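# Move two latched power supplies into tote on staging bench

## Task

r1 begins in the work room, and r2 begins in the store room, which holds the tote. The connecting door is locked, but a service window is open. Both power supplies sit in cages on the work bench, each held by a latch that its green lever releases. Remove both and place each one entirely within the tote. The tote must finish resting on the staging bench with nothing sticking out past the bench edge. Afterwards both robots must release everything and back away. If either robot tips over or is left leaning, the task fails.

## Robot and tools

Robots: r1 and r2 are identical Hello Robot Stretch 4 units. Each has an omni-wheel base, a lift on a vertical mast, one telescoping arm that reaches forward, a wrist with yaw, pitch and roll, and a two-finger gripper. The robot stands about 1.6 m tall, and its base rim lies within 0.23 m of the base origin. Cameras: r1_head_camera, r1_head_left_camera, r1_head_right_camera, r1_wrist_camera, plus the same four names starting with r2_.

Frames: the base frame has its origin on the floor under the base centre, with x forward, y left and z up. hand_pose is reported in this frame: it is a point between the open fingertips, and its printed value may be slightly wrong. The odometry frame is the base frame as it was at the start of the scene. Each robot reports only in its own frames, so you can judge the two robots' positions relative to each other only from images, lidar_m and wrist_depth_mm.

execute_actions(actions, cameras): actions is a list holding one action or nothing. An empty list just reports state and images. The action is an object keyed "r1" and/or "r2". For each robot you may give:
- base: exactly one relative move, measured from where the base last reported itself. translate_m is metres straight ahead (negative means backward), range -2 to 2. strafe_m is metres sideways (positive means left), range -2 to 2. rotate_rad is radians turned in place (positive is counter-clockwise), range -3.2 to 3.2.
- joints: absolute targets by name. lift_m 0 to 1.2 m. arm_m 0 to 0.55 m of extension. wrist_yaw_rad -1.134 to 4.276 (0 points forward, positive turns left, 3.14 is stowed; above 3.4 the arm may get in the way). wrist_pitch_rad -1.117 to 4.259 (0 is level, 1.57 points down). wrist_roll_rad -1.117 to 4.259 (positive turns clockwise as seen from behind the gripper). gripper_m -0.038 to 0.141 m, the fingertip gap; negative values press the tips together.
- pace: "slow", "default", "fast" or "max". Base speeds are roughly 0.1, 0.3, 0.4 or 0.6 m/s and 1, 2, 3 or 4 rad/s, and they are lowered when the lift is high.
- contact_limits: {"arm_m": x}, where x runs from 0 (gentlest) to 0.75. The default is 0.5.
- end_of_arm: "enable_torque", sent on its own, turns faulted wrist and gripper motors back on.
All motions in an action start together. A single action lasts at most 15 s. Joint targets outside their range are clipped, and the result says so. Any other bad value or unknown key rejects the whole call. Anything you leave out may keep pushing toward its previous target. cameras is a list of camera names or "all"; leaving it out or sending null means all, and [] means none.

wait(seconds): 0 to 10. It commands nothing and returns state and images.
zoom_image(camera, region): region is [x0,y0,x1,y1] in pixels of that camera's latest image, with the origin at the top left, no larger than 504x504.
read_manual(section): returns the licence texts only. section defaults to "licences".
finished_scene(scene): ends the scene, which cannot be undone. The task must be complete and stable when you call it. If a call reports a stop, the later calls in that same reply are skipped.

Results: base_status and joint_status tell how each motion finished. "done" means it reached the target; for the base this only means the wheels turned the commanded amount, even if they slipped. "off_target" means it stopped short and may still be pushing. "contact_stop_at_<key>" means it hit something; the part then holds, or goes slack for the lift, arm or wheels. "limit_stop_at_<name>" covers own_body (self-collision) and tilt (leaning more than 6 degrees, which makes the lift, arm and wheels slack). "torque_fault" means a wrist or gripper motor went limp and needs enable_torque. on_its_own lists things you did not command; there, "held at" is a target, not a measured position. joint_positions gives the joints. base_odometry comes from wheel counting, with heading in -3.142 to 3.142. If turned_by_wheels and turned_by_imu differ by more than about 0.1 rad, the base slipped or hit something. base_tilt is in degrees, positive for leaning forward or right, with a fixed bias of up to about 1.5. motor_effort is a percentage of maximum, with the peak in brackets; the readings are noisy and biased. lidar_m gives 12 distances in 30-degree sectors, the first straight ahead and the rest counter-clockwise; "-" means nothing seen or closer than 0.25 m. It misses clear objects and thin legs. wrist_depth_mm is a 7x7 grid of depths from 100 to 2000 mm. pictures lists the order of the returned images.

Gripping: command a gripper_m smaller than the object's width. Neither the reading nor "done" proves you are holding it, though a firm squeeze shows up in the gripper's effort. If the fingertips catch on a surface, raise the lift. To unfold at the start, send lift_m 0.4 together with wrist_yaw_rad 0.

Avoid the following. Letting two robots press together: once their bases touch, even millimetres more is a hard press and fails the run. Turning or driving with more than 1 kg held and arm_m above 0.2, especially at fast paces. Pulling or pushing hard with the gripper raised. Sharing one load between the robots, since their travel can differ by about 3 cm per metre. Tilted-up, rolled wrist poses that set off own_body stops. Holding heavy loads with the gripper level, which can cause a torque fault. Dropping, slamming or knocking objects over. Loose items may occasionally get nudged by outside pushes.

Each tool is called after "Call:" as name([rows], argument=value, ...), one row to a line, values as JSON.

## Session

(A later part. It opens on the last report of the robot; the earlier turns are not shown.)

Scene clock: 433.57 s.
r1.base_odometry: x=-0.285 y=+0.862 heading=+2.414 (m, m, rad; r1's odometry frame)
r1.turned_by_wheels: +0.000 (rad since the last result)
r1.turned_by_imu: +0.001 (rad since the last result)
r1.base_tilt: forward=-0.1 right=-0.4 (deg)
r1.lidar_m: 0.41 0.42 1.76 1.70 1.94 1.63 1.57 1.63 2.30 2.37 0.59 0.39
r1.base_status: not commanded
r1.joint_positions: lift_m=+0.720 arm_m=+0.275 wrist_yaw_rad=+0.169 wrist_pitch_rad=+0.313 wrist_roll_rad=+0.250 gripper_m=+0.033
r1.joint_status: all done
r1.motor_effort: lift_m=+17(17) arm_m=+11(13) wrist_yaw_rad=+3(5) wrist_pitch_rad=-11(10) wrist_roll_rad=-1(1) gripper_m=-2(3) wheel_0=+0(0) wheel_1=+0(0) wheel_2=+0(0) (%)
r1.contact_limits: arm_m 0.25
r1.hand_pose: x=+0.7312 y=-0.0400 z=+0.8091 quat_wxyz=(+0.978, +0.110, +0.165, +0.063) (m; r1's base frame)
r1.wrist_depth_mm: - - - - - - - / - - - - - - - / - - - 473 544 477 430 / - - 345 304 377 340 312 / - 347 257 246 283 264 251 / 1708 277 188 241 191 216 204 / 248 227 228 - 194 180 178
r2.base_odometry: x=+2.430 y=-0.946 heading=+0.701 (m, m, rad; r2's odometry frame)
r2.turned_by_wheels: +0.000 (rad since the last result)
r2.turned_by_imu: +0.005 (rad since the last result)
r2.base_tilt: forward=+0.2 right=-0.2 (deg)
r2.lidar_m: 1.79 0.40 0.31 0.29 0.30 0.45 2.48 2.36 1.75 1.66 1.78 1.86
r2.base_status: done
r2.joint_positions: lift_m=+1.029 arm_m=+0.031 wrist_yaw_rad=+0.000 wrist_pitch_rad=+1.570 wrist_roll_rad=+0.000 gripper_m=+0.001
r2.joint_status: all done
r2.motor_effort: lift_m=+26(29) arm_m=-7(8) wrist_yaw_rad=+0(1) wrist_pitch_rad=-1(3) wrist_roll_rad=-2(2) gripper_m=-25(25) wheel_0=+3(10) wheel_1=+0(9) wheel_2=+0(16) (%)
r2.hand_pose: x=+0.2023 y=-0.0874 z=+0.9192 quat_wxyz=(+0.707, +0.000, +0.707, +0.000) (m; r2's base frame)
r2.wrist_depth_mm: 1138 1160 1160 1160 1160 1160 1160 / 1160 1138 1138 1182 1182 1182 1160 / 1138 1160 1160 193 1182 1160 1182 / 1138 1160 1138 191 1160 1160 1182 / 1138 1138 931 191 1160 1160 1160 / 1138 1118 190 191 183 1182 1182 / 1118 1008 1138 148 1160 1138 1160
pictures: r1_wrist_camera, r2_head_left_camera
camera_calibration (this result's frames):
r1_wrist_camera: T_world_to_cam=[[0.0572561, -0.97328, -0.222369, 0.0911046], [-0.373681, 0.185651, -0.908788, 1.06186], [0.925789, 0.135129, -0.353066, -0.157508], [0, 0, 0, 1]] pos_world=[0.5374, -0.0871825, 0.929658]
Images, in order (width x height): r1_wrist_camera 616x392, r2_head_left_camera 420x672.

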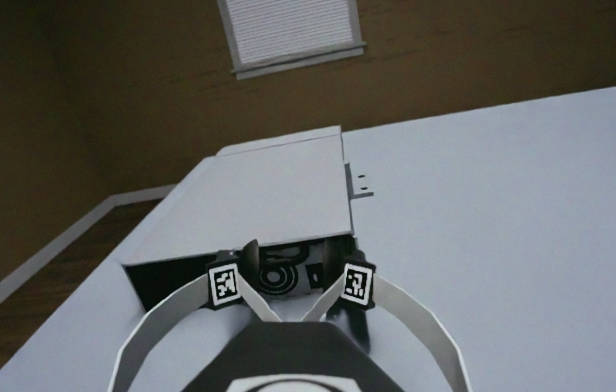

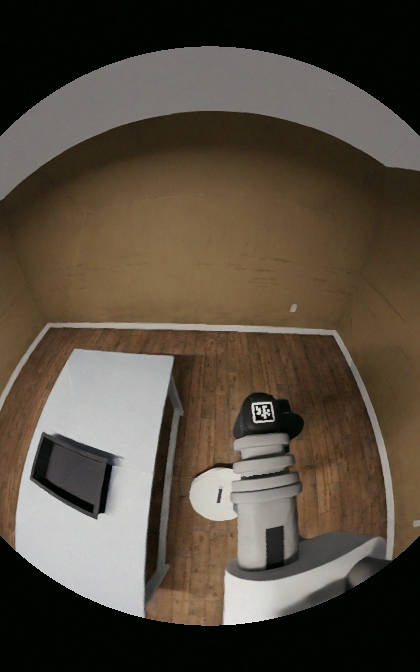

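Call:
execute_actions([
  {"r1":{"joints":{"arm_m":0.279,"gripper_m":0.018},"pace":"slow","contact_limits":{"arm_m":0.25}},"r2":{"base":{"rotate_rad":1.556},"joints":{"lift_m":1.06,"wrist_roll_rad":1.545}}},
], cameras=["r1_wrist_camera","r2_head_camera"])

Call:
zoom_image(camera="r1_wrist_camera", region=[200, 200, 420, 340])

Scene clock: 436.00 s.
r1.base_odometry: x=-0.285 y=+0.862 heading=+2.414 (m, m, rad; r1's odometry frame)
r1.turned_by_wheels: +0.000 (rad since the last result)
r1.turned_by_imu: +0.000 (rad since the last result)
r1.base_tilt: forward=+0.0 right=-0.4 (deg)
r1.lidar_m: 0.39 0.44 1.76 1.69 1.94 1.64 1.56 1.67 2.28 2.37 0.60 0.43
r1.base_status: not commanded
r1.joint_positions: lift_m=+0.720 arm_m=+0.277 wrist_yaw_rad=+0.172 wrist_pitch_rad=+0.314 wrist_roll_rad=+0.250 gripper_m=+0.018
r1.joint_status: all done
r1.motor_effort: lift_m=+17(17) arm_m=+11(8) wrist_yaw_rad=-8(7) wrist_pitch_rad=-12(13) wrist_roll_rad=+0(1) gripper_m=-10(11) wheel_0=+2(2) wheel_1=+0(0) wheel_2=-2(3) (%)
r1.contact_limits: arm_m 0.25
r1.hand_pose: x=+0.7333 y=-0.0391 z=+0.8089 quat_wxyz=(+0.978, +0.109, +0.165, +0.065) (m; r1's base frame)
r1.wrist_depth_mm: - - - - - - - / - - - - - - - / - - - 469 549 469 430 / - - 343 301 373 338 310 / - 345 256 239 281 263 249 / 1661 276 186 230 190 215 203 / 248 226 228 - 194 179 178
r2.base_odometry: x=+2.430 y=-0.946 heading=+2.257 (m, m, rad; r2's odometry frame)
r2.turned_by_wheels: +1.555 (rad since the last result)
r2.turned_by_imu: +1.570 (rad since the last result)
r2.base_tilt: forward=+0.1 right=-0.2 (deg)
r2.lidar_m: 0.28 0.31 0.45 2.31 2.37 1.74 1.67 1.75 1.88 1.79 0.25 0.25
r2.base_status: done
r2.joint_positions: lift_m=+1.060 arm_m=+0.031 wrist_yaw_rad=+0.000 wrist_pitch_rad=+1.570 wrist_roll_rad=+1.545 gripper_m=+0.001
r2.joint_status: all done
r2.motor_effort: lift_m=+26(28) arm_m=-7(7) wrist_yaw_rad=+0(0) wrist_pitch_rad=+0(1) wrist_roll_rad=+1(3) gripper_m=-25(25) wheel_0=-5(8) wheel_1=-3(7) wheel_2=-3(8) (%)
r2.hand_pose: x=+0.2024 y=-0.0874 z=+0.9492 quat_wxyz=(+0.507, +0.494, +0.506, -0.493) (m; r2's base frame)
r2.wrist_depth_mm: 413 415 433 1182 1182 1205 1205 / 410 415 433 1182 1205 1205 1205 / 410 413 413 193 1182 1205 1205 / 410 413 415 192 976 1182 1205 / 410 413 413 191 960 1182 384 / 410 410 190 191 183 1205 1205 / 402 410 410 148 1182 1182 1205
pictures: r1_wrist_camera, r2_head_camera
camera_calibration (this result's frames):
r1_wrist_camera: T_world_to_cam=[[0.0602882, -0.973117, -0.222279, 0.089547], [-0.375037, 0.184286, -0.908507, 1.06299], [0.925047, 0.138135, -0.353845, -0.158394], [0, 0, 0, 1]] pos_world=[0.539786, -0.0868755, 0.929595]
Images, in order (width x height): r1_wrist_camera 616x392, r2_head_camera 420x560.

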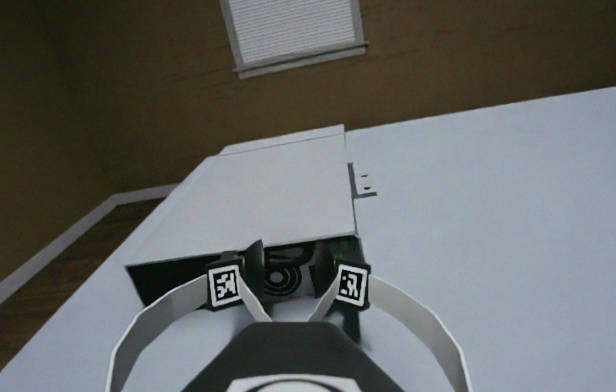

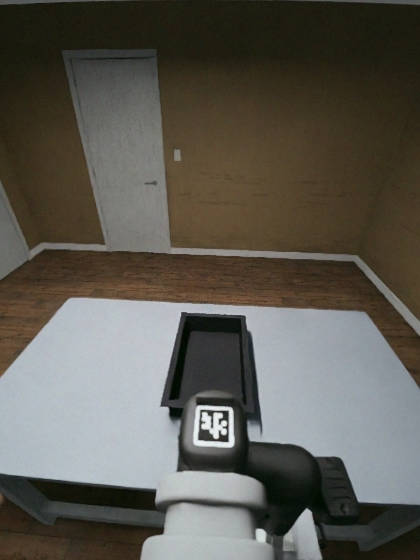

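Region (200, 200, 420, 340) of r1_wrist_camera's 616x392 image, scaled by 2.291; it fills the top 321 rows of this view, and the rest is white.

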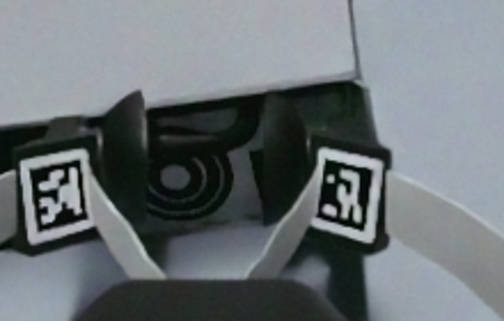

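Call:
zoom_image(camera="r1_wrist_camera", region=[300, 220, 390, 290])

Region (300, 220, 390, 290) of r1_wrist_camera's 616x392 image, scaled by 5.600.

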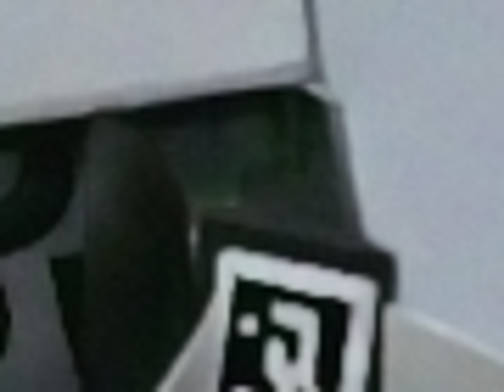

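Call:
execute_actions([
  {"r1":{"joints":{"arm_m":0.284,"gripper_m":-0.002,"lift_m":0.7185},"pace":"slow","contact_limits":{"arm_m":0.3}},"r2":{"base":{"strafe_m":0.08},"joints":{"arm_m":0.2}}},
], cameras=["r1_wrist_camera"])

Call:
execute_actions([
  {"r1":{"joints":{"arm_m":0.289,"gripper_m":-0.02,"lift_m":0.717},"pace":"slow","contact_limits":{"arm_m":0.3}},"r2":{"base":{"translate_m":0.08}}},
], cameras=["r1_wrist_camera"])

Call:
execute_actions([
  {"r1":{"joints":{"arm_m":0.293,"gripper_m":-0.038,"lift_m":0.716},"pace":"slow","contact_limits":{"arm_m":0.3}},"r2":{"joints":{"arm_m":0.43}}},
], cameras=["r1_wrist_camera","r2_wrist_camera","r2_head_camera"])

Call:
zoom_image(camera="r1_wrist_camera", region=[200, 200, 420, 340])

Scene clock: 438.07 s.
r1.base_odometry: x=-0.285 y=+0.862 heading=+2.415 (m, m, rad; r1's odometry frame)
r1.turned_by_wheels: +0.000 (rad since the last result)
r1.turned_by_imu: +0.000 (rad since the last result)
r1.base_tilt: forward=-0.1 right=-0.3 (deg)
r1.lidar_m: 0.41 0.44 1.76 1.70 1.95 1.60 1.55 1.66 2.26 2.39 0.61 0.43
r1.base_status: not commanded
r1.joint_positions: lift_m=+0.719 arm_m=+0.282 wrist_yaw_rad=+0.173 wrist_pitch_rad=+0.315 wrist_roll_rad=+0.250 gripper_m=-0.001
r1.joint_status: all done
r1.motor_effort: lift_m=+16(15) arm_m=+11(13) wrist_yaw_rad=-9(10) wrist_pitch_rad=-14(14) wrist_roll_rad=+1(1) gripper_m=-17(17) wheel_0=+4(4) wheel_1=+2(1) wheel_2=-2(2) (%)
r1.contact_limits: arm_m 0.3
r1.hand_pose: x=+0.7382 y=-0.0389 z=+0.8077 quat_wxyz=(+0.978, +0.109, +0.166, +0.065) (m; r1's base frame)
r1.wrist_depth_mm: - - - - - - - / - - - - - - - / - - - 452 539 466 427 / - - 338 297 375 334 309 / - 342 250 236 276 259 246 / 1661 264 203 236 183 212 202 / 244 224 225 - 195 177 177
r2.base_odometry: x=+2.368 y=-0.997 heading=+2.256 (m, m, rad; r2's odometry frame)
r2.turned_by_wheels: +0.000 (rad since the last result)
r2.turned_by_imu: +0.000 (rad since the last result)
r2.base_tilt: forward=+0.1 right=-0.1 (deg)
r2.lidar_m: 0.27 0.31 0.44 2.20 2.38 1.73 1.67 1.76 1.98 1.87 0.42 0.30
r2.base_status: done
r2.joint_positions: lift_m=+1.060 arm_m=+0.199 wrist_yaw_rad=+0.000 wrist_pitch_rad=+1.570 wrist_roll_rad=+1.545 gripper_m=+0.001
r2.joint_status: all done
r2.motor_effort: lift_m=+26(26) arm_m=+8(9) wrist_yaw_rad=+0(0) wrist_pitch_rad=+1(3) wrist_roll_rad=-1(2) gripper_m=-25(24) wheel_0=-1(11) wheel_1=+0(10) wheel_2=+0(2) (%)
r2.hand_pose: x=+0.3699 y=-0.0874 z=+0.9492 quat_wxyz=(+0.507, +0.494, +0.506, -0.493) (m; r2's base frame)
r2.wrist_depth_mm: 410 413 413 415 1205 1182 1182 / 410 410 415 413 1205 1205 1205 / 320 366 413 193 1182 1182 1205 / 407 407 322 191 976 1182 1182 / 407 404 322 192 960 960 1182 / 404 404 191 191 183 976 1182 / 404 320 410 148 1182 1182 1205
pictures: r1_wrist_camera
camera_calibration (this result's frames):
r1_wrist_camera: T_world_to_cam=[[0.060833, -0.973103, -0.222194, 0.0887168], [-0.37588, 0.183886, -0.90824, 1.06411], [0.924669, 0.138769, -0.354584, -0.162429], [0, 0, 0, 1]] pos_world=[0.544773, -0.0868035, 0.928581]
Images, in order (width x height): r1_wrist_camera 616x392.

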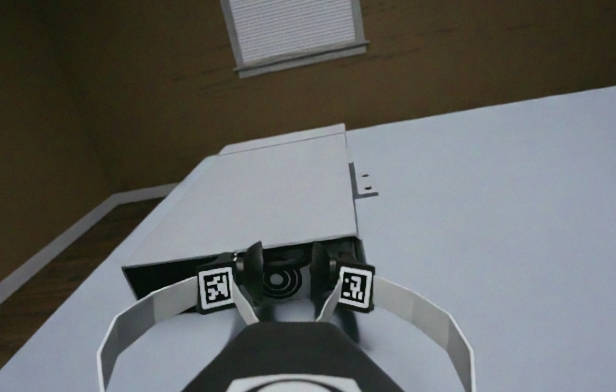

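Scene clock: 439.47 s.
r1.base_odometry: x=-0.285 y=+0.862 heading=+2.415 (m, m, rad; r1's odometry frame)
r1.turned_by_wheels: +0.000 (rad since the last result)
r1.turned_by_imu: +0.000 (rad since the last result)
r1.base_tilt: forward=-0.1 right=-0.4 (deg)
r1.lidar_m: 0.39 0.44 1.75 1.68 1.90 1.66 1.56 1.63 2.28 2.39 0.60 0.43
r1.base_status: not commanded
r1.joint_positions: lift_m=+0.717 arm_m=+0.287 wrist_yaw_rad=+0.172 wrist_pitch_rad=+0.315 wrist_roll_rad=+0.250 gripper_m=-0.019
r1.joint_status: all done
r1.motor_effort: lift_m=+16(15) arm_m=+12(16) wrist_yaw_rad=-10(10) wrist_pitch_rad=-17(17) wrist_roll_rad=-2(0) gripper_m=-23(24) wheel_0=+4(4) wheel_1=+2(2) wheel_2=-3(3) (%)
r1.contact_limits: arm_m 0.3
r1.hand_pose: x=+0.7429 y=-0.0391 z=+0.8060 quat_wxyz=(+0.978, +0.109, +0.166, +0.065) (m; r1's base frame)
r1.wrist_depth_mm: - - - - - - - / - - - - - - - / - - - 449 535 462 418 / - - 334 291 366 329 306 / - 309 245 232 273 258 245 / 1618 166 196 232 186 208 200 / 243 222 224 - 193 175 174
r2.base_odometry: x=+2.317 y=-0.935 heading=+2.257 (m, m, rad; r2's odometry frame)
r2.turned_by_wheels: +0.000 (rad since the last result)
r2.turned_by_imu: +0.001 (rad since the last result)
r2.base_tilt: forward=+0.2 right=-0.2 (deg)
r2.lidar_m: 0.25 0.25 0.33 2.19 2.50 1.81 1.76 1.86 1.95 1.87 0.29 0.25
r2.base_status: done
r2.joint_positions: lift_m=+1.060 arm_m=+0.199 wrist_yaw_rad=+0.000 wrist_pitch_rad=+1.570 wrist_roll_rad=+1.545 gripper_m=+0.001
r2.joint_status: not commanded
r2.motor_effort: lift_m=+26(26) arm_m=+7(7) wrist_yaw_rad=-1(0) wrist_pitch_rad=+0(2) wrist_roll_rad=+0(2) gripper_m=-25(26) wheel_0=+5(10) wheel_1=+3(6) wheel_2=-3(10) (%)
r2.hand_pose: x=+0.3699 y=-0.0874 z=+0.9492 quat_wxyz=(+0.507, +0.494, +0.506, -0.493) (m; r2's base frame)
r2.wrist_depth_mm: 410 410 413 415 418 1205 1182 / 410 413 415 413 415 1205 1205 / 324 370 322 193 415 1205 1205 / 404 407 410 191 415 1205 1205 / 407 404 407 191 413 960 1182 / 407 407 190 191 183 960 1205 / 404 377 392 148 413 1182 1205
pictures: r1_wrist_camera
camera_calibration (this result's frames):
r1_wrist_camera: T_world_to_cam=[[0.0601493, -0.973158, -0.222139, 0.0883615], [-0.376392, 0.184002, -0.908005, 1.06459], [0.924506, 0.138227, -0.355221, -0.166725], [0, 0, 0, 1]] pos_world=[0.549524, -0.0868506, 0.927053]
Images, in order (width x height): r1_wrist_camera 616x392.

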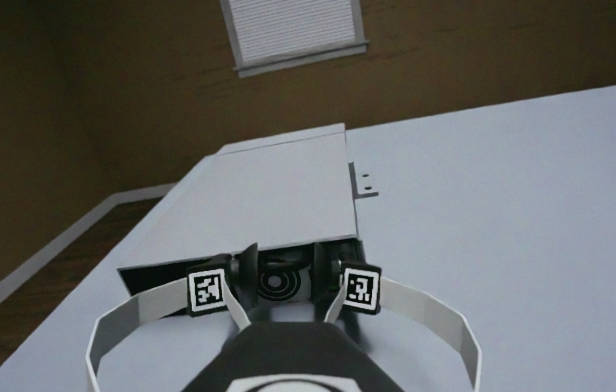

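Scene clock: 441.27 s.
r1.base_odometry: x=-0.285 y=+0.862 heading=+2.415 (m, m, rad; r1's odometry frame)
r1.turned_by_wheels: +0.000 (rad since the last result)
r1.turned_by_imu: +0.000 (rad since the last result)
r1.base_tilt: forward=-0.1 right=-0.4 (deg)
r1.lidar_m: 0.39 0.43 1.76 1.70 1.90 1.63 1.56 1.66 2.30 2.39 0.60 0.44
r1.base_status: not commanded
r1.joint_positions: lift_m=+0.716 arm_m=+0.291 wrist_yaw_rad=+0.173 wrist_pitch_rad=+0.316 wrist_roll_rad=+0.250 gripper_m=-0.037
r1.joint_status: all done
r1.motor_effort: lift_m=+17(16) arm_m=+12(15) wrist_yaw_rad=-9(10) wrist_pitch_rad=-19(19) wrist_roll_rad=+0(0) gripper_m=-26(27) wheel_0=+5(5) wheel_1=+2(2) wheel_2=-3(3) (%)
r1.contact_limits: arm_m 0.3
r1.hand_pose: x=+0.7469 y=-0.0389 z=+0.8048 quat_wxyz=(+0.978, +0.109, +0.166, +0.065) (m; r1's base frame)
r1.wrist_depth_mm: - - - - - - - / - - - - - - - / - - - 439 530 452 415 / - - 329 290 359 327 301 / - 289 239 228 271 256 241 / 1618 167 197 232 182 205 198 / 239 224 221 - 191 174 173
r2.base_odometry: x=+2.317 y=-0.935 heading=+2.257 (m, m, rad; r2's odometry frame)
r2.turned_by_wheels: +0.000 (rad since the last result)
r2.turned_by_imu: +0.000 (rad since the last result)
r2.base_tilt: forward=+0.2 right=-0.2 (deg)
r2.lidar_m: 0.25 0.25 0.35 2.19 2.47 1.83 1.75 1.87 1.97 1.88 0.34 0.25
r2.base_status: not commanded
r2.joint_positions: lift_m=+1.060 arm_m=+0.429 wrist_yaw_rad=+0.000 wrist_pitch_rad=+1.570 wrist_roll_rad=+1.545 gripper_m=+0.001
r2.joint_status: all done
r2.motor_effort: lift_m=+26(26) arm_m=+8(8) wrist_yaw_rad=-1(1) wrist_pitch_rad=+0(1) wrist_roll_rad=-1(0) gripper_m=-24(25) wheel_0=+5(5) wheel_1=+3(3) wheel_2=-3(2) (%)
r2.hand_pose: x=+0.5999 y=-0.0874 z=+0.9492 quat_wxyz=(+0.507, +0.494, +0.506, -0.493) (m; r2's base frame)
r2.wrist_depth_mm: 410 413 413 413 415 418 418 / 410 407 413 413 413 415 418 / 407 327 322 193 340 345 415 / 407 407 407 192 410 368 415 / 404 407 407 191 407 364 418 / 407 364 190 190 183 325 415 / 407 370 384 148 407 359 415
pictures: r1_wrist_camera, r2_head_camera, r2_wrist_camera
camera_calibration (this result's frames):
r1_wrist_camera: T_world_to_cam=[[0.0606715, -0.973111, -0.222204, 0.0877105], [-0.377078, 0.183773, -0.907766, 1.0653], [0.924192, 0.138864, -0.355788, -0.170184], [0, 0, 0, 1]] pos_world=[0.553661, -0.0867886, 0.92598]
r2_wrist_camera: T_world_to_cam=[[-0.999892, 0.00904599, 0.0115604, 0.58522], [0.00901716, 0.999956, -0.00254411, 0.146822], [-0.0115829, -0.00243959, -0.99993, 1.18861], [0, 0, 0, 1]] pos_world=[0.5976, -0.14921, 1.18214]
Images, in order (width x height): r1_wrist_camera 616x392, r2_head_camera 420x560, r2_wrist_camera 616x392.

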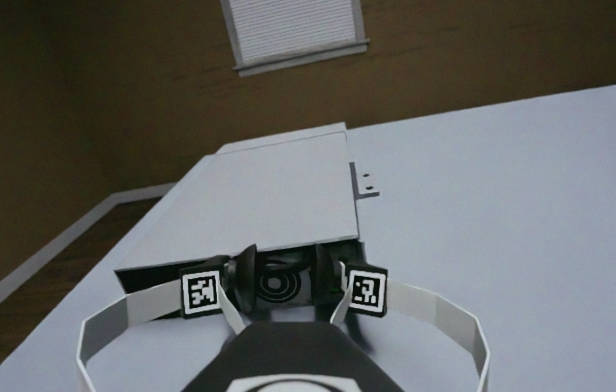

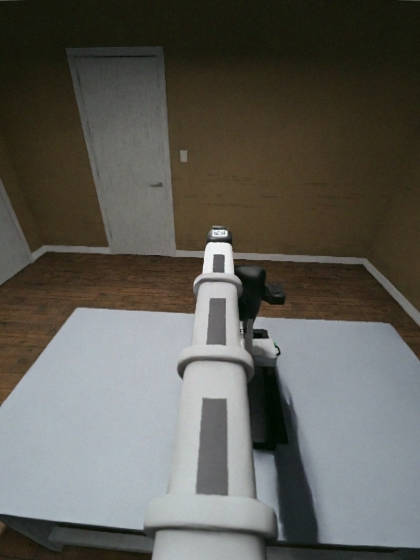

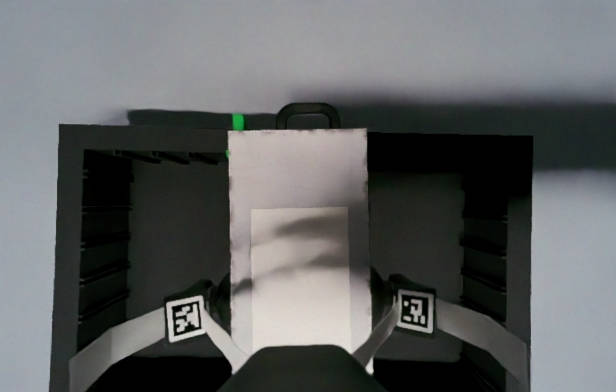

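Region (200, 200, 420, 340) of r1_wrist_camera's 616x392 image, scaled by 2.291; it fills the top 321 rows of this view, and the rest is white.

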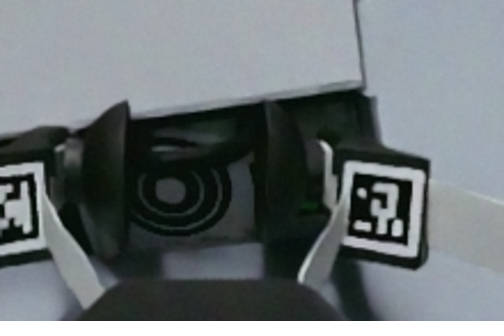

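Call:
execute_actions([
  {"r1":{"joints":{"arm_m":0.284,"lift_m":0.714},"pace":"slow","contact_limits":{"arm_m":0.5}},"r2":{"base":{"strafe_m":0.03},"joints":{"arm_m":0.51,"wrist_roll_rad":1.595},"pace":"slow"}},
], cameras=["r1_wrist_camera","r2_wrist_camera"])

Call:
execute_actions([
  {"r1":{"joints":{"arm_m":0.278,"lift_m":0.7125},"pace":"slow","contact_limits":{"arm_m":0.5}},"r2":{"joints":{"lift_m":0.99}}},
], cameras=["r1_wrist_camera","r2_wrist_camera"])

Call:
zoom_image(camera="r1_wrist_camera", region=[200, 200, 420, 340])

Scene clock: 443.83 s.
r1.base_odometry: x=-0.285 y=+0.862 heading=+2.415 (m, m, rad; r1's odometry frame)
r1.turned_by_wheels: +0.000 (rad since the last result)
r1.turned_by_imu: +0.001 (rad since the last result)
r1.base_tilt: forward=+0.0 right=-0.3 (deg)
r1.lidar_m: 0.39 0.40 1.73 1.70 1.92 1.65 1.55 1.62 2.28 2.40 0.59 0.43
r1.base_status: not commanded
r1.joint_positions: lift_m=+0.714 arm_m=+0.286 wrist_yaw_rad=+0.177 wrist_pitch_rad=+0.310 wrist_roll_rad=+0.250 gripper_m=-0.037
r1.joint_status: all done
r1.on_its_own: wrist_yaw_rad is at rest, and its effort (-20) is outside its rest range (-13 to +13)
r1.motor_effort: lift_m=+17(16) arm_m=-13(13) wrist_yaw_rad=-20(22) wrist_pitch_rad=-2(17) wrist_roll_rad=-1(1) gripper_m=-33(31) wheel_0=+4(5) wheel_1=+0(2) wheel_2=+5(5) (%)
r1.contact_limits: arm_m 0.5
r1.hand_pose: x=+0.7430 y=-0.0378 z=+0.8043 quat_wxyz=(+0.978, +0.109, +0.164, +0.067) (m; r1's base frame)
r1.wrist_depth_mm: - - - - - - - / - - - - - - - / - - - 452 539 462 421 / - - 332 291 364 330 304 / - 334 244 229 273 256 243 / 1618 163 195 233 182 204 197 / 244 222 220 - 191 173 173
r2.base_odometry: x=+2.294 y=-0.954 heading=+2.257 (m, m, rad; r2's odometry frame)
r2.turned_by_wheels: +0.000 (rad since the last result)
r2.turned_by_imu: +0.001 (rad since the last result)
r2.base_tilt: forward=+0.2 right=-0.2 (deg)
r2.lidar_m: 0.25 0.25 0.32 2.17 2.47 1.83 1.74 1.83 1.99 0.85 0.31 0.25
r2.base_status: done
r2.joint_positions: lift_m=+1.060 arm_m=+0.509 wrist_yaw_rad=+0.000 wrist_pitch_rad=+1.570 wrist_roll_rad=+1.595 gripper_m=+0.001
r2.joint_status: all done
r2.motor_effort: lift_m=+26(26) arm_m=+7(13) wrist_yaw_rad=-1(1) wrist_pitch_rad=+0(1) wrist_roll_rad=+1(1) gripper_m=-26(25) wheel_0=-4(9) wheel_1=+4(7) wheel_2=+0(2) (%)
r2.hand_pose: x=+0.6798 y=-0.0874 z=+0.9492 quat_wxyz=(+0.494, +0.506, +0.494, -0.506) (m; r2's base frame)
r2.wrist_depth_mm: 407 410 413 415 415 418 418 / 413 410 413 413 415 413 418 / 410 407 330 193 410 413 351 / 404 410 349 192 410 410 359 / 407 410 347 191 407 410 362 / 407 407 190 190 183 410 366 / 404 319 327 148 332 327 336
pictures: r1_wrist_camera, r2_wrist_camera
camera_calibration (this result's frames):
r1_wrist_camera: T_world_to_cam=[[0.0652963, -0.97264, -0.222952, 0.0860775], [-0.372716, 0.183486, -0.909624, 1.06136], [0.925645, 0.142493, -0.350538, -0.172073], [0, 0, 0, 1]] pos_world=[0.549243, -0.0865022, 0.924309]
r2_wrist_camera: T_world_to_cam=[[-0.998195, 0.0589323, 0.0115878, 0.668344], [0.0589072, 0.99826, -0.00249872, 0.111993], [-0.0117149, -0.00181161, -0.99993, 1.18968], [0, 0, 0, 1]] pos_world=[0.674477, -0.14903, 1.18213]
Images, in order (width x height): r1_wrist_camera 616x392, r2_wrist_camera 616x392.

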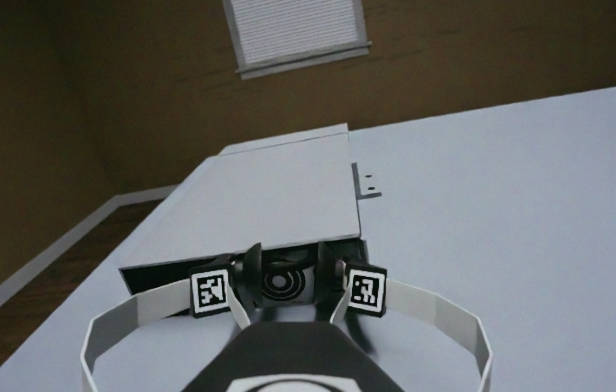

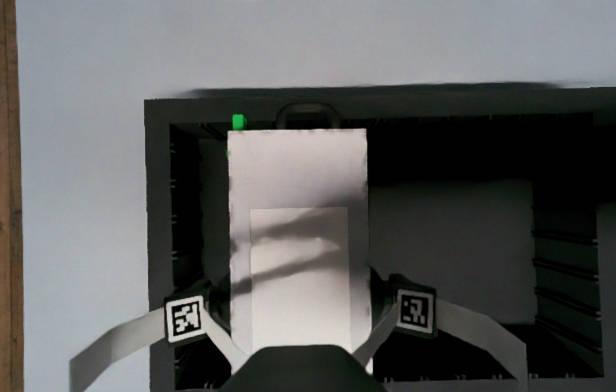

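Scene clock: 445.10 s.
r1.base_odometry: x=-0.285 y=+0.862 heading=+2.414 (m, m, rad; r1's odometry frame)
r1.turned_by_wheels: -0.001 (rad since the last result)
r1.turned_by_imu: -0.001 (rad since the last result)
r1.base_tilt: forward=+0.0 right=-0.3 (deg)
r1.lidar_m: 0.40 0.44 1.74 1.70 1.93 1.62 1.58 1.66 2.29 2.40 0.59 0.42
r1.base_status: not commanded
r1.joint_positions: lift_m=+0.713 arm_m=+0.279 wrist_yaw_rad=+0.164 wrist_pitch_rad=+0.314 wrist_roll_rad=+0.250 gripper_m=-0.037
r1.joint_status: all done
r1.on_its_own: wrist_yaw_rad is at rest, and its effort (+16) is outside its rest range (-13 to +13)
r1.motor_effort: lift_m=+18(18) arm_m=-6(14) wrist_yaw_rad=+16(21) wrist_pitch_rad=-12(14) wrist_roll_rad=-1(2) gripper_m=-21(33) wheel_0=-2(4) wheel_1=-3(3) wheel_2=-3(7) (%)
r1.contact_limits: arm_m 0.5
r1.hand_pose: x=+0.7350 y=-0.0414 z=+0.8018 quat_wxyz=(+0.978, +0.110, +0.165, +0.061) (m; r1's base frame)
r1.wrist_depth_mm: - - - - - - - / - - - - - - - / - - - 462 521 452 410 / - - 324 293 362 322 300 / - 291 249 230 274 251 240 / 304 267 180 198 180 206 195 / 236 214 217 - 188 171 -
r2.base_odometry: x=+2.294 y=-0.954 heading=+2.257 (m, m, rad; r2's odometry frame)
r2.turned_by_wheels: +0.000 (rad since the last result)
r2.turned_by_imu: +0.000 (rad since the last result)
r2.base_tilt: forward=+0.2 right=-0.2 (deg)
r2.lidar_m: 0.25 0.25 0.30 2.18 2.46 1.84 1.74 1.85 1.98 0.82 0.31 0.25
r2.base_status: not commanded
r2.joint_positions: lift_m=+0.990 arm_m=+0.509 wrist_yaw_rad=+0.000 wrist_pitch_rad=+1.570 wrist_roll_rad=+1.595 gripper_m=+0.001
r2.joint_status: all done
r2.motor_effort: lift_m=+20(25) arm_m=+8(8) wrist_yaw_rad=-1(1) wrist_pitch_rad=+0(0) wrist_roll_rad=-1(2) gripper_m=-24(24) wheel_0=-4(4) wheel_1=+4(3) wheel_2=+0(0) (%)
r2.hand_pose: x=+0.6798 y=-0.0874 z=+0.8797 quat_wxyz=(+0.494, +0.506, +0.494, -0.506) (m; r2's base frame)
r2.wrist_depth_mm: 340 342 342 343 345 345 345 / 340 252 254 253 255 257 256 / 338 270 330 193 342 342 342 / 340 267 338 191 340 342 342 / 338 265 338 191 338 342 340 / 338 250 190 191 183 342 342 / 338 250 327 148 332 319 334
pictures: r1_wrist_camera, r2_wrist_camera
camera_calibration (this result's frames):
r1_wrist_camera: T_world_to_cam=[[0.0523747, -0.973481, -0.222693, 0.0917943], [-0.373445, 0.187726, -0.908459, 1.05656], [0.926172, 0.130744, -0.35371, -0.163314], [0, 0, 0, 1]] pos_world=[0.541017, -0.087632, 0.922518]
r2_wrist_camera: T_world_to_cam=[[-0.998195, 0.0589323, 0.0115877, 0.669157], [0.0589072, 0.99826, -0.00249872, 0.111819], [-0.0117148, -0.00181161, -0.99993, 1.12013], [0, 0, 0, 1]] pos_world=[0.674484, -0.14903, 1.11258]
Images, in order (width x height): r1_wrist_camera 616x392, r2_wrist_camera 616x392.

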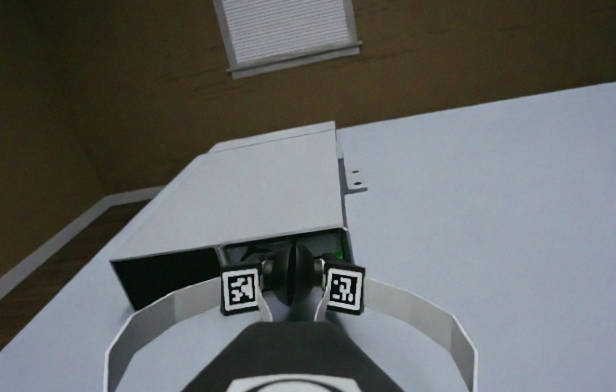

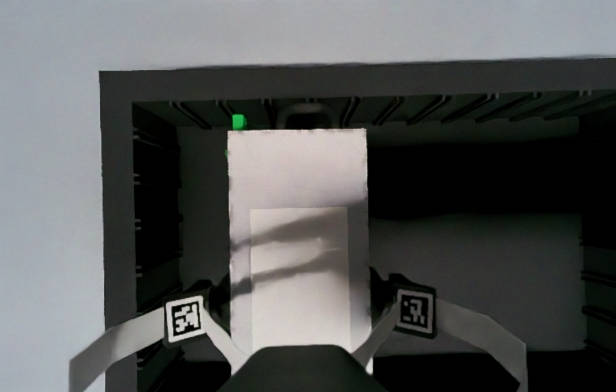

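Region (200, 200, 420, 340) of r1_wrist_camera's 616x392 image, scaled by 2.291; it fills the top 321 rows of this view, and the rest is white.

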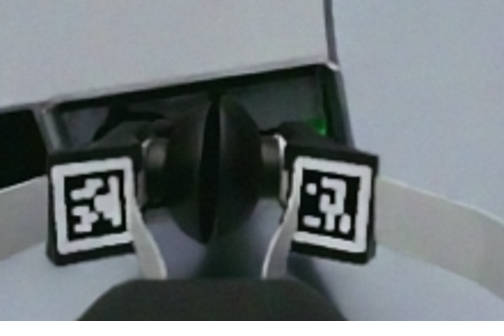

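Call:
execute_actions([
  {"r1":{"joints":{"arm_m":0.25,"lift_m":0.7195,"gripper_m":0.0},"pace":"slow"},"r2":{"joints":{"lift_m":0.903},"pace":"slow"}},
], cameras=["r1_wrist_camera","r2_wrist_camera"])

Scene clock: 446.83 s.
r1.base_odometry: x=-0.285 y=+0.862 heading=+2.414 (m, m, rad; r1's odometry frame)
r1.turned_by_wheels: +0.000 (rad since the last result)
r1.turned_by_imu: +0.001 (rad since the last result)
r1.base_tilt: forward=-0.1 right=-0.4 (deg)
r1.lidar_m: 0.40 0.42 1.75 1.71 1.94 1.64 1.54 1.64 2.29 2.35 0.57 0.43
r1.base_status: not commanded
r1.joint_positions: lift_m=+0.719 arm_m=+0.252 wrist_yaw_rad=+0.170 wrist_pitch_rad=+0.313 wrist_roll_rad=+0.250 gripper_m=+0.000
r1.joint_status: all done
r1.motor_effort: lift_m=+23(24) arm_m=-9(10) wrist_yaw_rad=-1(16) wrist_pitch_rad=-7(17) wrist_roll_rad=+0(1) gripper_m=-5(21) wheel_0=+0(2) wheel_1=-1(3) wheel_2=+0(3) (%)
r1.hand_pose: x=+0.7078 y=-0.0398 z=+0.8088 quat_wxyz=(+0.978, +0.110, +0.164, +0.064) (m; r1's base frame)
r1.wrist_depth_mm: - - - - - - - / - - - - - - - / - - - 480 549 469 433 / - - 343 304 375 340 312 / - 349 293 254 281 263 250 / 1708 289 185 188 178 216 204 / 248 224 228 - 190 181 178
r2.base_odometry: x=+2.294 y=-0.954 heading=+2.257 (m, m, rad; r2's odometry frame)
r2.turned_by_wheels: +0.000 (rad since the last result)
r2.turned_by_imu: +0.000 (rad since the last result)
r2.base_tilt: forward=+0.1 right=-0.2 (deg)
r2.lidar_m: 0.25 0.25 0.32 2.18 2.48 1.80 1.75 1.85 2.00 0.87 0.32 0.25
r2.base_status: not commanded
r2.joint_positions: lift_m=+0.903 arm_m=+0.509 wrist_yaw_rad=+0.000 wrist_pitch_rad=+1.570 wrist_roll_rad=+1.595 gripper_m=+0.001
r2.joint_status: all done
r2.motor_effort: lift_m=+20(20) arm_m=+8(8) wrist_yaw_rad=-1(1) wrist_pitch_rad=+0(0) wrist_roll_rad=-1(1) gripper_m=-25(25) wheel_0=-4(4) wheel_1=+4(4) wheel_2=+0(0) (%)
r2.hand_pose: x=+0.6799 y=-0.0874 z=+0.7927 quat_wxyz=(+0.494, +0.506, +0.494, -0.506) (m; r2's base frame)
r2.wrist_depth_mm: 165 166 167 167 167 167 168 / 167 209 219 210 227 229 238 / 166 251 251 193 253 254 255 / 165 248 251 191 253 254 253 / 164 247 251 191 252 253 254 / 163 213 190 191 183 253 254 / 163 227 249 149 251 253 254
pictures: r1_wrist_camera, r2_wrist_camera
camera_calibration (this result's frames):
r1_wrist_camera: T_world_to_cam=[[0.0581478, -0.973121, -0.222833, 0.092386], [-0.37332, 0.18582, -0.908902, 1.05262], [0.925878, 0.136039, -0.352481, -0.136514], [0, 0, 0, 1]] pos_world=[0.513989, -0.0871246, 0.929198]
r2_wrist_camera: T_world_to_cam=[[-0.998195, 0.0589324, 0.0115878, 0.670168], [0.0589072, 0.99826, -0.00249872, 0.111601], [-0.0117149, -0.00181161, -0.99993, 1.03317], [0, 0, 0, 1]] pos_world=[0.674487, -0.14903, 1.02561]
Images, in order (width x height): r1_wrist_camera 616x392, r2_wrist_camera 616x392.

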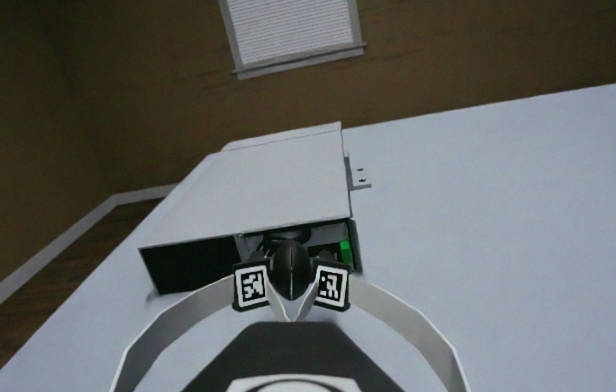

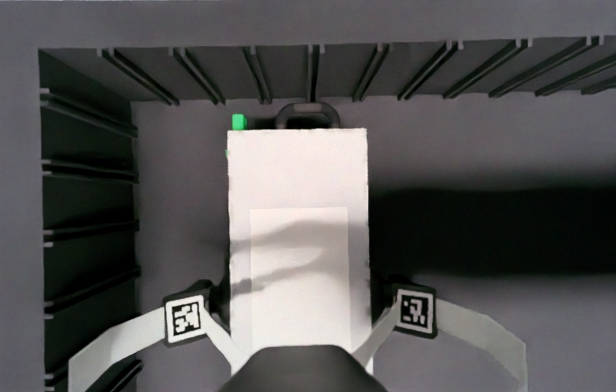

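Call:
execute_actions([
  {"r1":{"joints":{"gripper_m":0.04}},"r2":{"joints":{"gripper_m":0.095,"lift_m":0.901},"pace":"slow"}},
], cameras=["r1_wrist_camera","r2_wrist_camera"])

Call:
zoom_image(camera="r1_wrist_camera", region=[200, 190, 420, 330])

Scene clock: 450.53 s.
r1.base_odometry: x=-0.285 y=+0.862 heading=+2.414 (m, m, rad; r1's odometry frame)
r1.turned_by_wheels: +0.000 (rad since the last result)
r1.turned_by_imu: +0.000 (rad since the last result)
r1.base_tilt: forward=-0.1 right=-0.4 (deg)
r1.lidar_m: 0.40 0.42 1.76 1.71 1.94 1.65 1.56 1.63 2.28 2.41 0.60 0.44
r1.base_status: not commanded
r1.joint_positions: lift_m=+0.719 arm_m=+0.252 wrist_yaw_rad=+0.170 wrist_pitch_rad=+0.313 wrist_roll_rad=+0.250 gripper_m=+0.040
r1.joint_status: all done
r1.motor_effort: lift_m=+23(23) arm_m=-9(9) wrist_yaw_rad=+0(1) wrist_pitch_rad=-7(8) wrist_roll_rad=+0(1) gripper_m=-3(5) wheel_0=+0(0) wheel_1=-2(1) wheel_2=+0(0) (%)
r1.hand_pose: x=+0.7078 y=-0.0398 z=+0.8088 quat_wxyz=(+0.978, +0.110, +0.164, +0.064) (m; r1's base frame)
r1.wrist_depth_mm: - - - - - - - / - - - - - - - / - - - 484 544 477 433 / - - 345 304 377 340 314 / - 349 274 266 281 265 249 / 1661 285 197 241 196 216 204 / 249 226 229 - 196 180 178
r2.base_odometry: x=+2.294 y=-0.954 heading=+2.257 (m, m, rad; r2's odometry frame)
r2.turned_by_wheels: +0.000 (rad since the last result)
r2.turned_by_imu: +0.001 (rad since the last result)
r2.base_tilt: forward=+0.1 right=-0.3 (deg)
r2.lidar_m: 0.25 0.25 0.34 2.18 2.47 1.84 1.76 1.84 2.01 0.83 0.29 0.25
r2.base_status: not commanded
r2.joint_positions: lift_m=+0.901 arm_m=+0.509 wrist_yaw_rad=+0.000 wrist_pitch_rad=+1.570 wrist_roll_rad=+1.595 gripper_m=+0.095
r2.joint_status: all done
r2.motor_effort: lift_m=+20(21) arm_m=+8(8) wrist_yaw_rad=-1(0) wrist_pitch_rad=-1(1) wrist_roll_rad=-1(0) gripper_m=-1(26) wheel_0=-4(4) wheel_1=+4(4) wheel_2=+0(0) (%)
r2.hand_pose: x=+0.6798 y=-0.0874 z=+0.7907 quat_wxyz=(+0.494, +0.506, +0.494, -0.506) (m; r2's base frame)
r2.wrist_depth_mm: 165 166 166 167 167 167 168 / 167 208 216 221 226 230 237 / 165 248 252 212 253 254 254 / 164 246 252 212 252 252 253 / 164 244 251 212 252 253 253 / 164 220 201 211 201 252 253 / 163 212 250 122 251 252 253
pictures: r1_wrist_camera, r2_wrist_camera
camera_calibration (this result's frames):
r1_wrist_camera: T_world_to_cam=[[0.0581478, -0.973121, -0.222833, 0.0923861], [-0.37332, 0.18582, -0.908902, 1.05262], [0.925878, 0.136039, -0.352481, -0.136514], [0, 0, 0, 1]] pos_world=[0.513988, -0.0871246, 0.929198]
r2_wrist_camera: T_world_to_cam=[[-0.99819, 0.0589407, 0.0119492, 0.669804], [0.0589146, 0.99826, -0.00252013, 0.111614], [-0.0120769, -0.00181159, -0.999925, 1.03139], [0, 0, 0, 1]] pos_world=[0.674472, -0.14903, 1.02359]
Images, in order (width x height): r1_wrist_camera 616x392, r2_wrist_camera 616x392.

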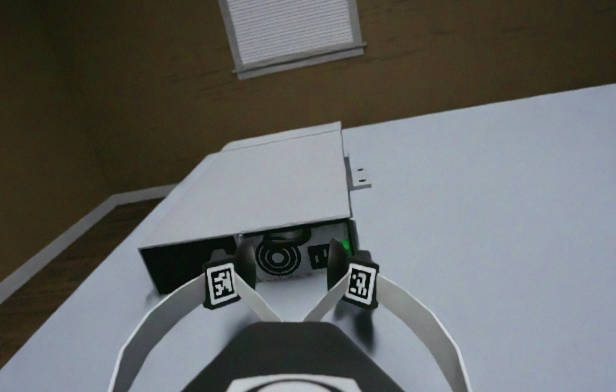

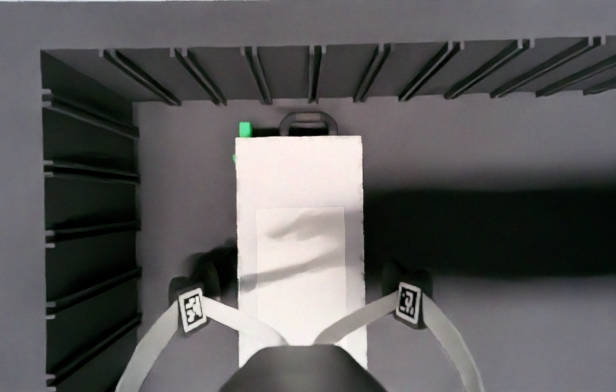

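Region (200, 190, 420, 330) of r1_wrist_camera's 616x392 image, scaled by 2.291; it fills the top 321 rows of this view, and the rest is white.

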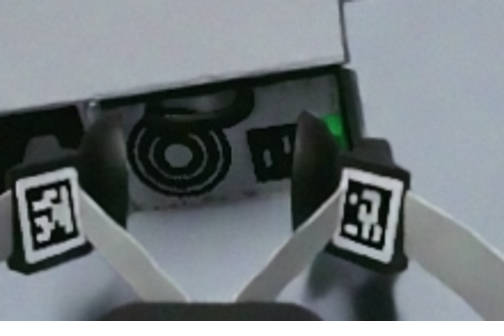

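Call:
execute_actions([
  {"r1":{"joints":{"arm_m":0.274},"pace":"slow","contact_limits":{"arm_m":0.25}},"r2":{"joints":{"lift_m":1.03}}},
], cameras=["r1_wrist_camera"])

Call:
zoom_image(camera="r1_wrist_camera", region=[200, 200, 420, 340])

Call:
execute_actions([
  {"r1":{"joints":{"arm_m":0.278,"gripper_m":0.033},"pace":"slow","contact_limits":{"arm_m":0.25}},"r2":{"base":{"translate_m":-0.1},"joints":{"arm_m":0.03,"wrist_roll_rad":0,"gripper_m":0.11},"pace":"fast"}},
], cameras=["r1_wrist_camera"])

Call:
zoom_image(camera="r1_wrist_camera", region=[200, 200, 420, 340])

Scene clock: 452.70 s.
r1.base_odometry: x=-0.285 y=+0.862 heading=+2.414 (m, m, rad; r1's odometry frame)
r1.turned_by_wheels: +0.000 (rad since the last result)
r1.turned_by_imu: +0.000 (rad since the last result)
r1.base_tilt: forward=+0.0 right=-0.4 (deg)
r1.lidar_m: 0.41 0.42 1.76 1.71 1.92 1.62 1.55 1.66 2.28 2.41 0.61 0.44
r1.base_status: not commanded
r1.joint_positions: lift_m=+0.719 arm_m=+0.272 wrist_yaw_rad=+0.172 wrist_pitch_rad=+0.312 wrist_roll_rad=+0.250 gripper_m=+0.040
r1.joint_status: all done
r1.motor_effort: lift_m=+23(23) arm_m=+9(12) wrist_yaw_rad=-7(6) wrist_pitch_rad=-7(8) wrist_roll_rad=-2(1) gripper_m=-3(3) wheel_0=+1(1) wheel_1=-1(2) wheel_2=+0(0) (%)
r1.contact_limits: arm_m 0.25
r1.hand_pose: x=+0.7287 y=-0.0393 z=+0.8088 quat_wxyz=(+0.978, +0.110, +0.164, +0.065) (m; r1's base frame)
r1.wrist_depth_mm: - - - - - - - / - - - - - - - / - - - 473 549 473 433 / - - 347 306 377 342 312 / - 351 255 246 282 265 250 / 1708 281 196 233 192 215 204 / 248 226 228 - 194 180 178
r2.base_odometry: x=+2.294 y=-0.954 heading=+2.257 (m, m, rad; r2's odometry frame)
r2.turned_by_wheels: +0.000 (rad since the last result)
r2.turned_by_imu: +0.001 (rad since the last result)
r2.base_tilt: forward=+0.1 right=-0.2 (deg)
r2.lidar_m: 0.25 0.25 0.33 2.17 2.46 1.83 1.74 1.83 2.00 0.87 0.31 0.25
r2.base_status: not commanded
r2.joint_positions: lift_m=+1.030 arm_m=+0.509 wrist_yaw_rad=+0.000 wrist_pitch_rad=+1.570 wrist_roll_rad=+1.595 gripper_m=+0.095
r2.joint_status: all done
r2.motor_effort: lift_m=+24(24) arm_m=+8(7) wrist_yaw_rad=-1(0) wrist_pitch_rad=-1(1) wrist_roll_rad=+0(0) gripper_m=-1(2) wheel_0=-4(4) wheel_1=+4(3) wheel_2=+0(0) (%)
r2.hand_pose: x=+0.6798 y=-0.0874 z=+0.9195 quat_wxyz=(+0.494, +0.506, +0.494, -0.506) (m; r2's base frame)
r2.wrist_depth_mm: 382 384 387 384 387 389 387 / 382 382 384 384 384 297 301 / 382 315 382 347 382 382 353 / 379 379 379 342 382 382 359 / 382 379 379 340 379 379 362 / 379 379 201 340 201 382 368 / 379 307 366 122 357 332 338
pictures: r1_wrist_camera
camera_calibration (this result's frames):
r1_wrist_camera: T_world_to_cam=[[0.0598799, -0.973009, -0.222861, 0.0904381], [-0.373403, 0.185219, -0.908991, 1.06049], [0.925735, 0.137647, -0.352233, -0.155887], [0, 0, 0, 1]] pos_world=[0.534885, -0.0869685, 0.929225]
Images, in order (width x height): r1_wrist_camera 616x392.

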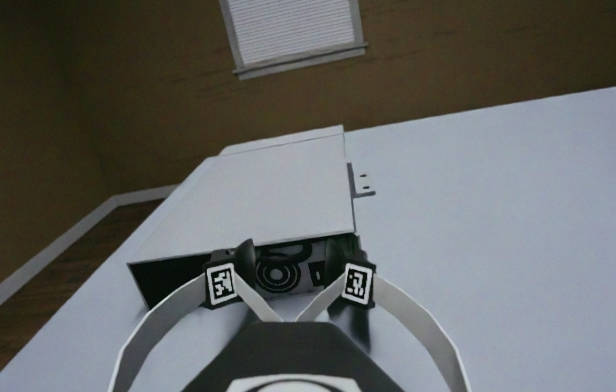

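Region (200, 200, 420, 340) of r1_wrist_camera's 616x392 image, scaled by 2.291; it fills the top 321 rows of this view, and the rest is white.

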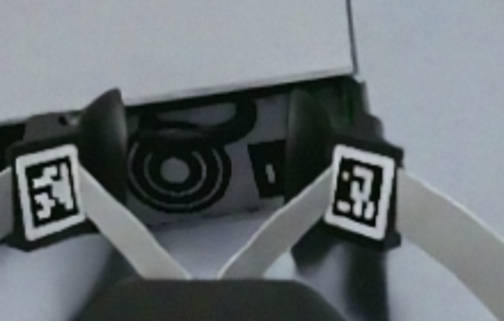

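Scene clock: 454.77 s.
r1.base_odometry: x=-0.285 y=+0.862 heading=+2.414 (m, m, rad; r1's odometry frame)
r1.turned_by_wheels: +0.000 (rad since the last result)
r1.turned_by_imu: +0.000 (rad since the last result)
r1.base_tilt: forward=+0.0 right=-0.3 (deg)
r1.lidar_m: 0.39 0.43 1.74 1.68 1.94 1.65 1.55 1.61 2.29 2.39 0.58 0.41
r1.base_status: not commanded
r1.joint_positions: lift_m=+0.719 arm_m=+0.276 wrist_yaw_rad=+0.168 wrist_pitch_rad=+0.314 wrist_roll_rad=+0.250 gripper_m=+0.033
r1.joint_status: all done
r1.motor_effort: lift_m=+22(23) arm_m=+12(9) wrist_yaw_rad=+4(5) wrist_pitch_rad=-13(14) wrist_roll_rad=-2(0) gripper_m=-3(3) wheel_0=+1(1) wheel_1=-1(1) wheel_2=-2(2) (%)
r1.contact_limits: arm_m 0.25
r1.hand_pose: x=+0.7319 y=-0.0403 z=+0.8084 quat_wxyz=(+0.978, +0.110, +0.165, +0.063) (m; r1's base frame)
r1.wrist_depth_mm: - - - - - - - / - - - - - - - / - - - 473 530 473 427 / - - 342 301 373 336 310 / - 342 255 245 282 263 249 / 1618 276 189 234 191 214 204 / 247 225 226 - 193 179 178
r2.base_odometry: x=+2.358 y=-1.031 heading=+2.257 (m, m, rad; r2's odometry frame)
r2.turned_by_wheels: +0.000 (rad since the last result)
r2.turned_by_imu: +0.000 (rad since the last result)
r2.base_tilt: forward=+0.2 right=-0.3 (deg)
r2.lidar_m: 0.30 0.34 0.46 2.17 2.34 1.73 1.65 1.71 1.96 1.90 0.46 0.33
r2.base_status: done
r2.joint_positions: lift_m=+1.030 arm_m=+0.031 wrist_yaw_rad=+0.000 wrist_pitch_rad=+1.570 wrist_roll_rad=+0.000 gripper_m=+0.110
r2.joint_status: all done
r2.motor_effort: lift_m=+23(23) arm_m=-7(10) wrist_yaw_rad=+0(1) wrist_pitch_rad=-1(2) wrist_roll_rad=-2(10) gripper_m=-1(1) wheel_0=-4(7) wheel_1=+0(7) wheel_2=+1(13) (%)
r2.hand_pose: x=+0.2023 y=-0.0874 z=+0.9195 quat_wxyz=(+0.707, +0.000, +0.707, +0.000) (m; r2's base frame)
r2.wrist_depth_mm: 384 387 387 389 392 389 394 / 384 384 387 389 389 392 394 / 389 389 394 394 402 404 413 / 1138 1160 1160 1138 1160 1182 1138 / 1138 1138 946 931 1138 1160 1160 / 1138 1138 213 946 205 1160 1182 / 1118 1160 1138 124 1138 1160 1160
pictures: r1_wrist_camera
camera_calibration (this result's frames):
r1_wrist_camera: T_world_to_cam=[[0.0559629, -0.973289, -0.222656, 0.0918062], [-0.37443, 0.186272, -0.908353, 1.06173], [0.925565, 0.134203, -0.354005, -0.157435], [0, 0, 0, 1]] pos_world=[0.538121, -0.0872875, 0.929131]
Images, in order (width x height): r1_wrist_camera 616x392.

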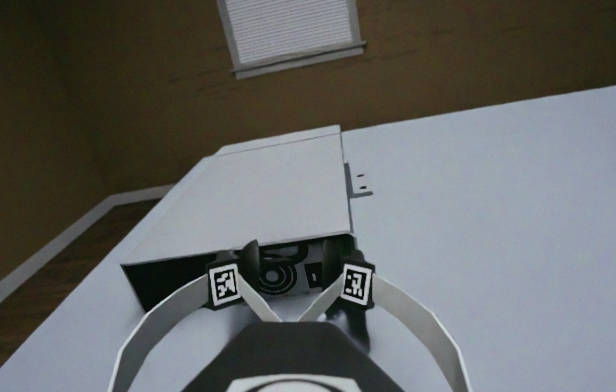

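Region (200, 200, 420, 340) of r1_wrist_camera's 616x392 image, scaled by 2.291; it fills the top 321 rows of this view, and the rest is white.

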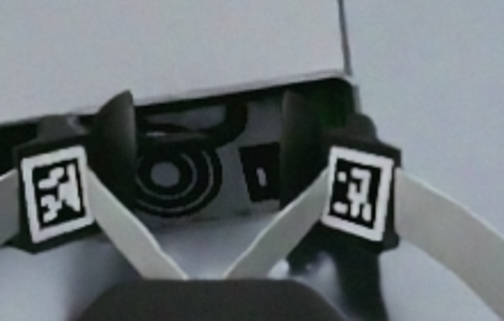

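Call:
execute_actions([
  {"r1":{"joints":{"arm_m":0.28,"gripper_m":0.022,"wrist_yaw_rad":0.187},"pace":"slow","contact_limits":{"arm_m":0.25}},"r2":{"base":{"rotate_rad":1.556},"joints":{"lift_m":0.95}}},
], cameras=["r1_wrist_camera","r2_head_camera"])

Call:
zoom_image(camera="r1_wrist_camera", region=[200, 200, 420, 340])

Scene clock: 457.27 s.
r1.base_odometry: x=-0.285 y=+0.862 heading=+2.414 (m, m, rad; r1's odometry frame)
r1.turned_by_wheels: +0.000 (rad since the last result)
r1.turned_by_imu: +0.000 (rad since the last result)
r1.base_tilt: forward=-0.1 right=-0.4 (deg)
r1.lidar_m: 0.41 0.43 1.75 1.71 1.90 1.63 1.57 1.66 2.28 2.38 0.61 0.41
r1.base_status: not commanded
r1.joint_positions: lift_m=+0.719 arm_m=+0.278 wrist_yaw_rad=+0.184 wrist_pitch_rad=+0.316 wrist_roll_rad=+0.250 gripper_m=+0.022
r1.joint_status: all done
r1.motor_effort: lift_m=+22(22) arm_m=+12(14) wrist_yaw_rad=+6(23) wrist_pitch_rad=-18(18) wrist_roll_rad=+1(1) gripper_m=-6(7) wheel_0=+1(1) wheel_1=+0(1) wheel_2=-6(6) (%)
r1.contact_limits: arm_m 0.25
r1.hand_pose: x=+0.7343 y=-0.0357 z=+0.8080 quat_wxyz=(+0.978, +0.108, +0.167, +0.071) (m; r1's base frame)
r1.wrist_depth_mm: - - - - - - - / - - - - - - - / - - - 452 539 473 430 / - - 340 298 375 334 310 / - 343 254 238 276 262 247 / 1708 277 191 230 190 215 202 / 246 224 225 - 193 177 177
r2.base_odometry: x=+2.358 y=-1.031 heading=-2.471 (m, m, rad; r2's odometry frame)
r2.turned_by_wheels: +1.555 (rad since the last result)
r2.turned_by_imu: +1.570 (rad since the last result)
r2.base_tilt: forward=+0.1 right=-0.1 (deg)
r2.lidar_m: 2.19 2.40 1.74 1.63 1.73 2.00 1.87 0.49 0.32 0.30 0.32 0.48
r2.base_status: done
r2.joint_positions: lift_m=+0.950 arm_m=+0.031 wrist_yaw_rad=+0.000 wrist_pitch_rad=+1.570 wrist_roll_rad=+0.000 gripper_m=+0.110
r2.joint_status: all done
r2.motor_effort: lift_m=+18(21) arm_m=-8(7) wrist_yaw_rad=+1(0) wrist_pitch_rad=-1(1) wrist_roll_rad=-1(3) gripper_m=+0(0) wheel_0=-5(8) wheel_1=-1(8) wheel_2=-4(11) (%)
r2.hand_pose: x=+0.2024 y=-0.0874 z=+0.8399 quat_wxyz=(+0.707, +0.000, +0.707, +0.000) (m; r2's base frame)
r2.wrist_depth_mm: 1060 1078 1060 1078 1098 1078 320 / 1060 1078 1078 1078 1098 1078 322 / 1078 1078 1078 1078 1078 1078 330 / 1060 1060 1078 1078 1078 1078 332 / 1060 1060 854 866 1060 1078 392 / 1060 1060 214 854 205 1060 699 / 1042 1060 854 124 1078 1078 707
pictures: r1_wrist_camera, r2_head_camera
camera_calibration (this result's frames):
r1_wrist_camera: T_world_to_cam=[[0.0714346, -0.972314, -0.222491, 0.0846182], [-0.378783, 0.179907, -0.907831, 1.06398], [0.922725, 0.149126, -0.355444, -0.156643], [0, 0, 0, 1]] pos_world=[0.541511, -0.0857821, 0.929063]
Images, in order (width x height): r1_wrist_camera 616x392, r2_head_camera 420x560.

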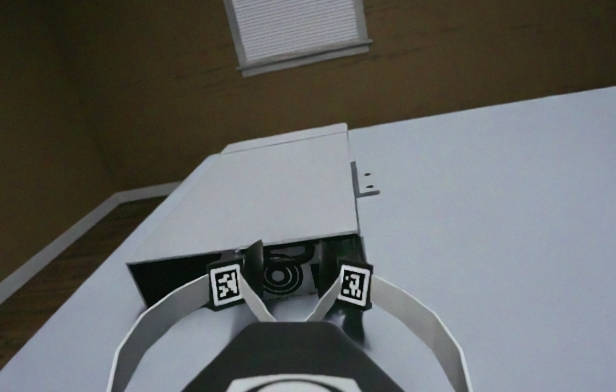

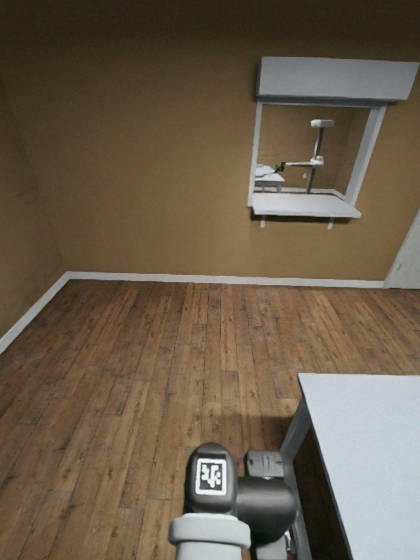

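Region (200, 200, 420, 340) of r1_wrist_camera's 616x392 image, scaled by 2.291; it fills the top 321 rows of this view, and the rest is white.

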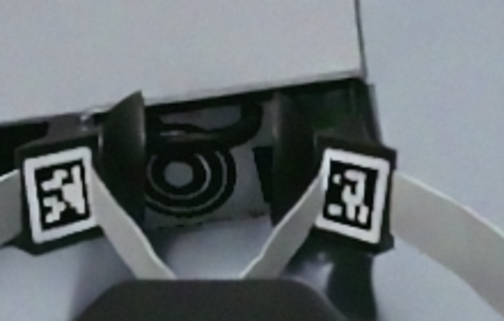

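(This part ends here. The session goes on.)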